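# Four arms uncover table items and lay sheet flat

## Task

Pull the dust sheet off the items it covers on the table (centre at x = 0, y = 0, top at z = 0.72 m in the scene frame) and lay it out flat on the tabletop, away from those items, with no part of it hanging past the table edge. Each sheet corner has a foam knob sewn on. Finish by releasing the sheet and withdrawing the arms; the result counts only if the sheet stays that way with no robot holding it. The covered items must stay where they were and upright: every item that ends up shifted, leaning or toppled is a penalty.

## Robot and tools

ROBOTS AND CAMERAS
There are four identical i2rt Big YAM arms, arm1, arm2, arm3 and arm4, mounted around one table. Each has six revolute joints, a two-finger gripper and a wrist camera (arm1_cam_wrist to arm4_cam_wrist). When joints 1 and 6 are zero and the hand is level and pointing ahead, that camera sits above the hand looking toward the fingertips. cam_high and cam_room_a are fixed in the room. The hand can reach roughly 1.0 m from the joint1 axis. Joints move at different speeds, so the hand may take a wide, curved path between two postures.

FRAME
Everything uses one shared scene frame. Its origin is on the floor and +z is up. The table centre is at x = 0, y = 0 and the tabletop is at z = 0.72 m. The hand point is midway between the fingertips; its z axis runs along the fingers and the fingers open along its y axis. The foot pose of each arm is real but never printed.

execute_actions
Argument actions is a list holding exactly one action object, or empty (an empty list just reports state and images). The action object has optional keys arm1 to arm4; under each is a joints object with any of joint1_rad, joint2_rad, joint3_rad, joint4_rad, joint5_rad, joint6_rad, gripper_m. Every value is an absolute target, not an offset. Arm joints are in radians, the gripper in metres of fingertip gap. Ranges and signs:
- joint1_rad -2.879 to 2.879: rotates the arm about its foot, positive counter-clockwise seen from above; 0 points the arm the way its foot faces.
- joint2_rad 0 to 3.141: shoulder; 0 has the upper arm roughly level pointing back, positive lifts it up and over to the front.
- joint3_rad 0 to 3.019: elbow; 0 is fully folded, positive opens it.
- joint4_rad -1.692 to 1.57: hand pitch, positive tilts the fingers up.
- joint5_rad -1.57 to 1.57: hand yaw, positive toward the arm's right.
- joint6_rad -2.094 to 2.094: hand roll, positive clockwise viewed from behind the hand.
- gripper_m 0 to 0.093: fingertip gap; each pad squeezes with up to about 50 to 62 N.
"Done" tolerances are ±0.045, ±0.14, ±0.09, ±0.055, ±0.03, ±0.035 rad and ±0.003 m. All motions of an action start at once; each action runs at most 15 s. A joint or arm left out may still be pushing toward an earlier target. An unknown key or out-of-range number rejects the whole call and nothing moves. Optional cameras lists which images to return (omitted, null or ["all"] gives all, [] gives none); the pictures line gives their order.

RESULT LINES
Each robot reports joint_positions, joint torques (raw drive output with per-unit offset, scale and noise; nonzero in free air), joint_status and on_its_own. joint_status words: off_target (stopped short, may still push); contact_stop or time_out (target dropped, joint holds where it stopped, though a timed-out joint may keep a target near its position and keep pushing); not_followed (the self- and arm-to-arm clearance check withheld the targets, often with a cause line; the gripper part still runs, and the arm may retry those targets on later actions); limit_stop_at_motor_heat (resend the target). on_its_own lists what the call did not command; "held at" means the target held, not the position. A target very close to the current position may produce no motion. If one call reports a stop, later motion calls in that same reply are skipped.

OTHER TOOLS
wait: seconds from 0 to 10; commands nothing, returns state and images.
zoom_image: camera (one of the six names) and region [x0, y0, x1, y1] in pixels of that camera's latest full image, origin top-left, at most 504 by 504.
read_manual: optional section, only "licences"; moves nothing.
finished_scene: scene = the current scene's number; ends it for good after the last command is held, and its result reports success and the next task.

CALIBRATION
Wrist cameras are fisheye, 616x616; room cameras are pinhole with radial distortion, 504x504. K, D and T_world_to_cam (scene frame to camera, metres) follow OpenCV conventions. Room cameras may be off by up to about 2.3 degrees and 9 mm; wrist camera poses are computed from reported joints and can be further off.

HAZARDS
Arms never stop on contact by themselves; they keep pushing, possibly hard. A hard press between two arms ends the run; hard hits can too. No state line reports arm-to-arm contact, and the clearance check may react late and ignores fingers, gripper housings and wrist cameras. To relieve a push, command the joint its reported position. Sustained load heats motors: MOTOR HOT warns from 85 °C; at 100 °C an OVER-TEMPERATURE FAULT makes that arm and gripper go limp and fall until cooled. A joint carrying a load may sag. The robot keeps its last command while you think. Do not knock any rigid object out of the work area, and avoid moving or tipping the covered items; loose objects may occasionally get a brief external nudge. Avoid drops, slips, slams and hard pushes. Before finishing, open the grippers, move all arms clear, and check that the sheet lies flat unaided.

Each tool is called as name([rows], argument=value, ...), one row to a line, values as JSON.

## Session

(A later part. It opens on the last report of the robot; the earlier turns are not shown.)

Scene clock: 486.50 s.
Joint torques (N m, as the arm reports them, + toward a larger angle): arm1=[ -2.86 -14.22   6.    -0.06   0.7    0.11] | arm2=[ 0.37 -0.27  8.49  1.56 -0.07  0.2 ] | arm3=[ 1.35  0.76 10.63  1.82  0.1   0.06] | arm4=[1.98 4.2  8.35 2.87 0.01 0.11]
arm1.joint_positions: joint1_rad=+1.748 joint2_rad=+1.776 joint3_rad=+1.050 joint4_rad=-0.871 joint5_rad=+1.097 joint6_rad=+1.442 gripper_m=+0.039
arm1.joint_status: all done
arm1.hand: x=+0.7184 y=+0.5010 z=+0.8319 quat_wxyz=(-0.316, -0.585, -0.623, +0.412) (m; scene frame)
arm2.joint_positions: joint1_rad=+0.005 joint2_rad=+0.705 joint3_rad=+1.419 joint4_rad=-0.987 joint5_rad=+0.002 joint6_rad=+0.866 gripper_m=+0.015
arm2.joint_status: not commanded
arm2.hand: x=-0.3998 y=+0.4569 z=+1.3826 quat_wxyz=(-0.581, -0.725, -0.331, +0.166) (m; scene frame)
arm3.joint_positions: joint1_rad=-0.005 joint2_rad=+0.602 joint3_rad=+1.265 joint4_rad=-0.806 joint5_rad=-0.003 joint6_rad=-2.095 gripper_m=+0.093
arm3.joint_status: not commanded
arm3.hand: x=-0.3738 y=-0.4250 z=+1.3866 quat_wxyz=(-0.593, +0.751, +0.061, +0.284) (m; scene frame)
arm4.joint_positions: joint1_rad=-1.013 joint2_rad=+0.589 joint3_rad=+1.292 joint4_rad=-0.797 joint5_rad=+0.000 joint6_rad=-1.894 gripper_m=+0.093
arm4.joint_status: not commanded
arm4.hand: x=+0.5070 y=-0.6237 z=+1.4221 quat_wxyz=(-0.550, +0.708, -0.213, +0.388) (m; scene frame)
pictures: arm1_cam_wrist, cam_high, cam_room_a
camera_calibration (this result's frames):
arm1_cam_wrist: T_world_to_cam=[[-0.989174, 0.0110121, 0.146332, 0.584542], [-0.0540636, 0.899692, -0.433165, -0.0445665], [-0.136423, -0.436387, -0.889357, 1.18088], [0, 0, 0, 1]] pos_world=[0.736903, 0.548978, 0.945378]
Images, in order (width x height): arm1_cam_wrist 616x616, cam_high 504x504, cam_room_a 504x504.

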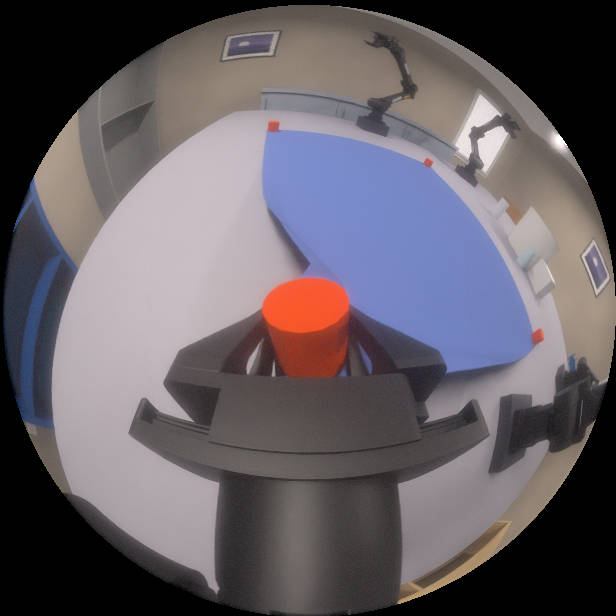

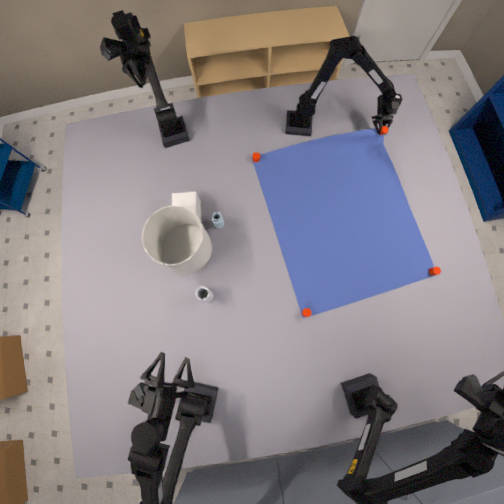

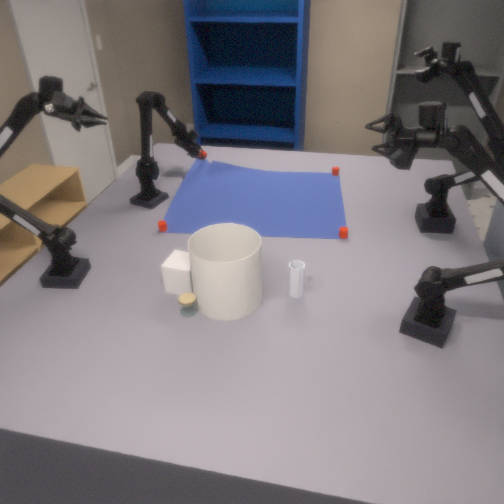

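execute_actions([
  {"arm1":{"joints":{"joint1_rad":1.84,"joint2_rad":1.9,"joint4_rad":-0.75,"joint5_rad":1.2}}},
], cameras=["arm1_cam_wrist"])

execute_actions([
  {"arm1":{"joints":{"gripper_m":0.093}}},
], cameras=[])

execute_actions([
  {"arm1":{"joints":{"joint2_rad":1.0}}},
], cameras=["arm1_cam_wrist","cam_room_a","cam_high"])

Scene clock: 497.87 s.
Joint torques (N m, as the arm reports them, + toward a larger angle): arm1=[ -2.15 -15.33   5.25  -0.08   0.72   0.03] | arm2=[ 0.53 -0.18  8.44  1.39 -0.11  0.19] | arm3=[ 1.4   0.88 10.65  1.86  0.11  0.06] | arm4=[1.76 4.25 8.36 2.91 0.01 0.11]
arm1.joint_positions: joint1_rad=+1.848 joint2_rad=+1.897 joint3_rad=+1.043 joint4_rad=-0.760 joint5_rad=+1.198 joint6_rad=+1.443 gripper_m=+0.039
arm1.joint_status: all done
arm1.hand: x=+0.7410 y=+0.5383 z=+0.7937 quat_wxyz=(-0.360, -0.532, -0.634, +0.431) (m; scene frame)
arm2.joint_positions: joint1_rad=+0.005 joint2_rad=+0.705 joint3_rad=+1.419 joint4_rad=-0.987 joint5_rad=+0.002 joint6_rad=+0.866 gripper_m=+0.015
arm2.joint_status: not commanded
arm2.hand: x=-0.3998 y=+0.4569 z=+1.3826 quat_wxyz=(-0.581, -0.725, -0.331, +0.166) (m; scene frame)
arm3.joint_positions: joint1_rad=-0.005 joint2_rad=+0.602 joint3_rad=+1.265 joint4_rad=-0.806 joint5_rad=-0.003 joint6_rad=-2.095 gripper_m=+0.093
arm3.joint_status: not commanded
arm3.hand: x=-0.3738 y=-0.4250 z=+1.3866 quat_wxyz=(-0.593, +0.751, +0.061, +0.284) (m; scene frame)
arm4.joint_positions: joint1_rad=-1.013 joint2_rad=+0.589 joint3_rad=+1.292 joint4_rad=-0.797 joint5_rad=+0.000 joint6_rad=-1.894 gripper_m=+0.093
arm4.joint_status: not commanded
arm4.hand: x=+0.5070 y=-0.6237 z=+1.4221 quat_wxyz=(-0.550, +0.708, -0.213, +0.388) (m; scene frame)
pictures: arm1_cam_wrist
camera_calibration (this result's frames):
arm1_cam_wrist: T_world_to_cam=[[-0.98305, -0.0752177, 0.167199, 0.63737], [-0.152559, 0.841384, -0.518458, 0.0786227], [-0.101682, -0.535178, -0.838597, 1.15343], [0, 0, 0, 1]] pos_world=[0.755844, 0.599079, 0.901455]
Images, in order (width x height): arm1_cam_wrist 616x616.

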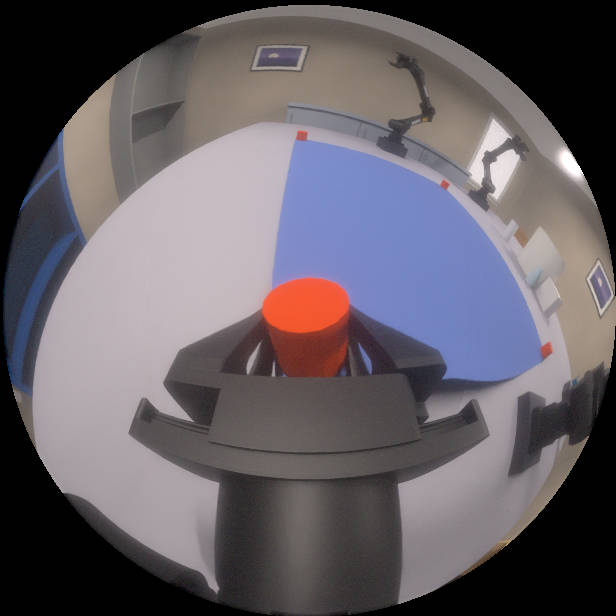

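Scene clock: 498.53 s.
Joint torques (N m, as the arm reports them, + toward a larger angle): arm1=[ -2.37 -15.37   5.32   0.3    0.7    0.05] | arm2=[ 0.32  0.24  8.71  1.42 -0.07  0.19] | arm3=[ 1.35  0.92 10.66  1.84  0.11  0.06] | arm4=[1.91 4.32 8.38 2.86 0.   0.1 ]
arm1.joint_positions: joint1_rad=+1.848 joint2_rad=+1.897 joint3_rad=+1.043 joint4_rad=-0.760 joint5_rad=+1.198 joint6_rad=+1.443 gripper_m=+0.093
arm1.joint_status: all done
arm1.hand: x=+0.7410 y=+0.5383 z=+0.7937 quat_wxyz=(-0.360, -0.532, -0.634, +0.431) (m; scene frame)
arm2.joint_positions: joint1_rad=+0.005 joint2_rad=+0.705 joint3_rad=+1.419 joint4_rad=-0.987 joint5_rad=+0.002 joint6_rad=+0.866 gripper_m=+0.015
arm2.joint_status: not commanded
arm2.hand: x=-0.3998 y=+0.4569 z=+1.3826 quat_wxyz=(-0.581, -0.725, -0.331, +0.166) (m; scene frame)
arm3.joint_positions: joint1_rad=-0.005 joint2_rad=+0.602 joint3_rad=+1.265 joint4_rad=-0.806 joint5_rad=-0.003 joint6_rad=-2.095 gripper_m=+0.093
arm3.joint_status: not commanded
arm3.hand: x=-0.3738 y=-0.4250 z=+1.3866 quat_wxyz=(-0.593, +0.751, +0.061, +0.284) (m; scene frame)
arm4.joint_positions: joint1_rad=-1.013 joint2_rad=+0.589 joint3_rad=+1.292 joint4_rad=-0.797 joint5_rad=+0.000 joint6_rad=-1.894 gripper_m=+0.093
arm4.joint_status: not commanded
arm4.hand: x=+0.5070 y=-0.6237 z=+1.4221 quat_wxyz=(-0.550, +0.708, -0.213, +0.388) (m; scene frame)
pictures: none
No camera images: the call's "cameras" was empty. Leave "cameras" out to get every camera's image.

Scene clock: 499.97 s.
Joint torques (N m, as the arm reports them, + toward a larger angle): arm1=[-1.46 -4.73  9.91  1.32  0.39 -0.06] | arm2=[-0.27 -0.47  8.37  1.5  -0.05  0.2 ] | arm3=[ 1.3   0.81 10.61  1.88  0.11  0.06] | arm4=[1.78 4.4  8.34 2.89 0.   0.1 ]
arm1.joint_positions: joint1_rad=+1.848 joint2_rad=+0.989 joint3_rad=+1.040 joint4_rad=-0.760 joint5_rad=+1.201 joint6_rad=+1.443 gripper_m=+0.093
arm1.joint_status: all done
arm1.hand: x=+0.6443 y=+0.5345 z=+1.1658 quat_wxyz=(-0.597, -0.671, -0.413, +0.153) (m; scene frame)
arm2.joint_positions: joint1_rad=+0.005 joint2_rad=+0.705 joint3_rad=+1.419 joint4_rad=-0.987 joint5_rad=+0.002 joint6_rad=+0.866 gripper_m=+0.015
arm2.joint_status: not commanded
arm2.hand: x=-0.3998 y=+0.4569 z=+1.3826 quat_wxyz=(-0.581, -0.725, -0.331, +0.166) (m; scene frame)
arm3.joint_positions: joint1_rad=-0.005 joint2_rad=+0.602 joint3_rad=+1.265 joint4_rad=-0.806 joint5_rad=-0.003 joint6_rad=-2.095 gripper_m=+0.093
arm3.joint_status: not commanded
arm3.hand: x=-0.3738 y=-0.4250 z=+1.3866 quat_wxyz=(-0.593, +0.751, +0.061, +0.284) (m; scene frame)
arm4.joint_positions: joint1_rad=-1.013 joint2_rad=+0.589 joint3_rad=+1.292 joint4_rad=-0.797 joint5_rad=+0.000 joint6_rad=-1.894 gripper_m=+0.093
arm4.joint_status: not commanded
arm4.hand: x=+0.5070 y=-0.6237 z=+1.4221 quat_wxyz=(-0.550, +0.708, -0.213, +0.388) (m; scene frame)
pictures: arm1_cam_wrist, cam_high, cam_room_a
camera_calibration (this result's frames):
arm1_cam_wrist: T_world_to_cam=[[-0.739178, -0.0663736, -0.670232, 1.29426], [0.314157, 0.846265, -0.43028, -0.146139], [0.595753, -0.528611, -0.604689, 0.728067], [0, 0, 0, 1]] pos_world=[0.568853, 0.594442, 1.24483]
Images, in order (width x height): arm1_cam_wrist 616x616, cam_high 504x504, cam_room_a 504x504.

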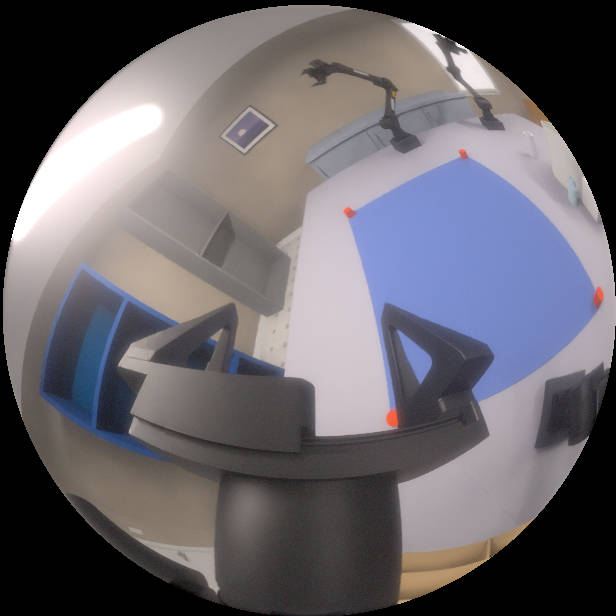

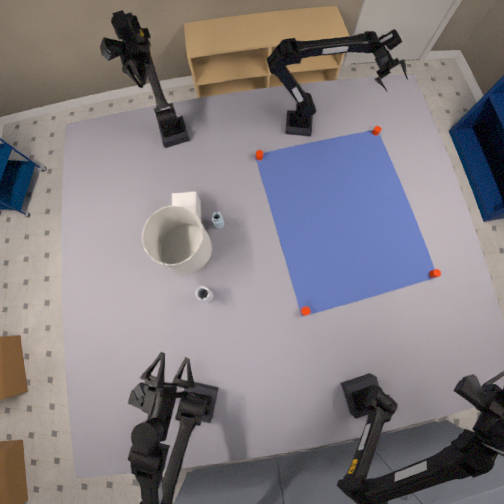

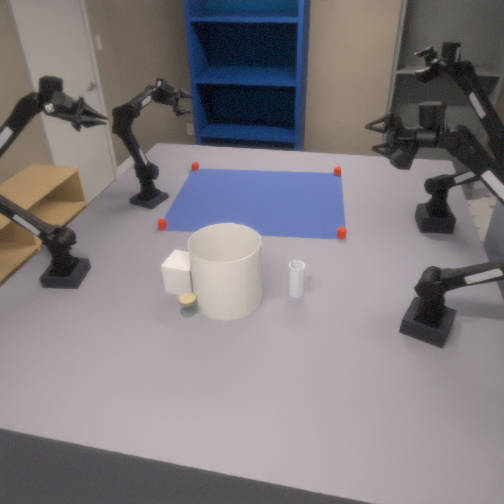

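finished_scene(scene=1)

The scene is finished: the task was done.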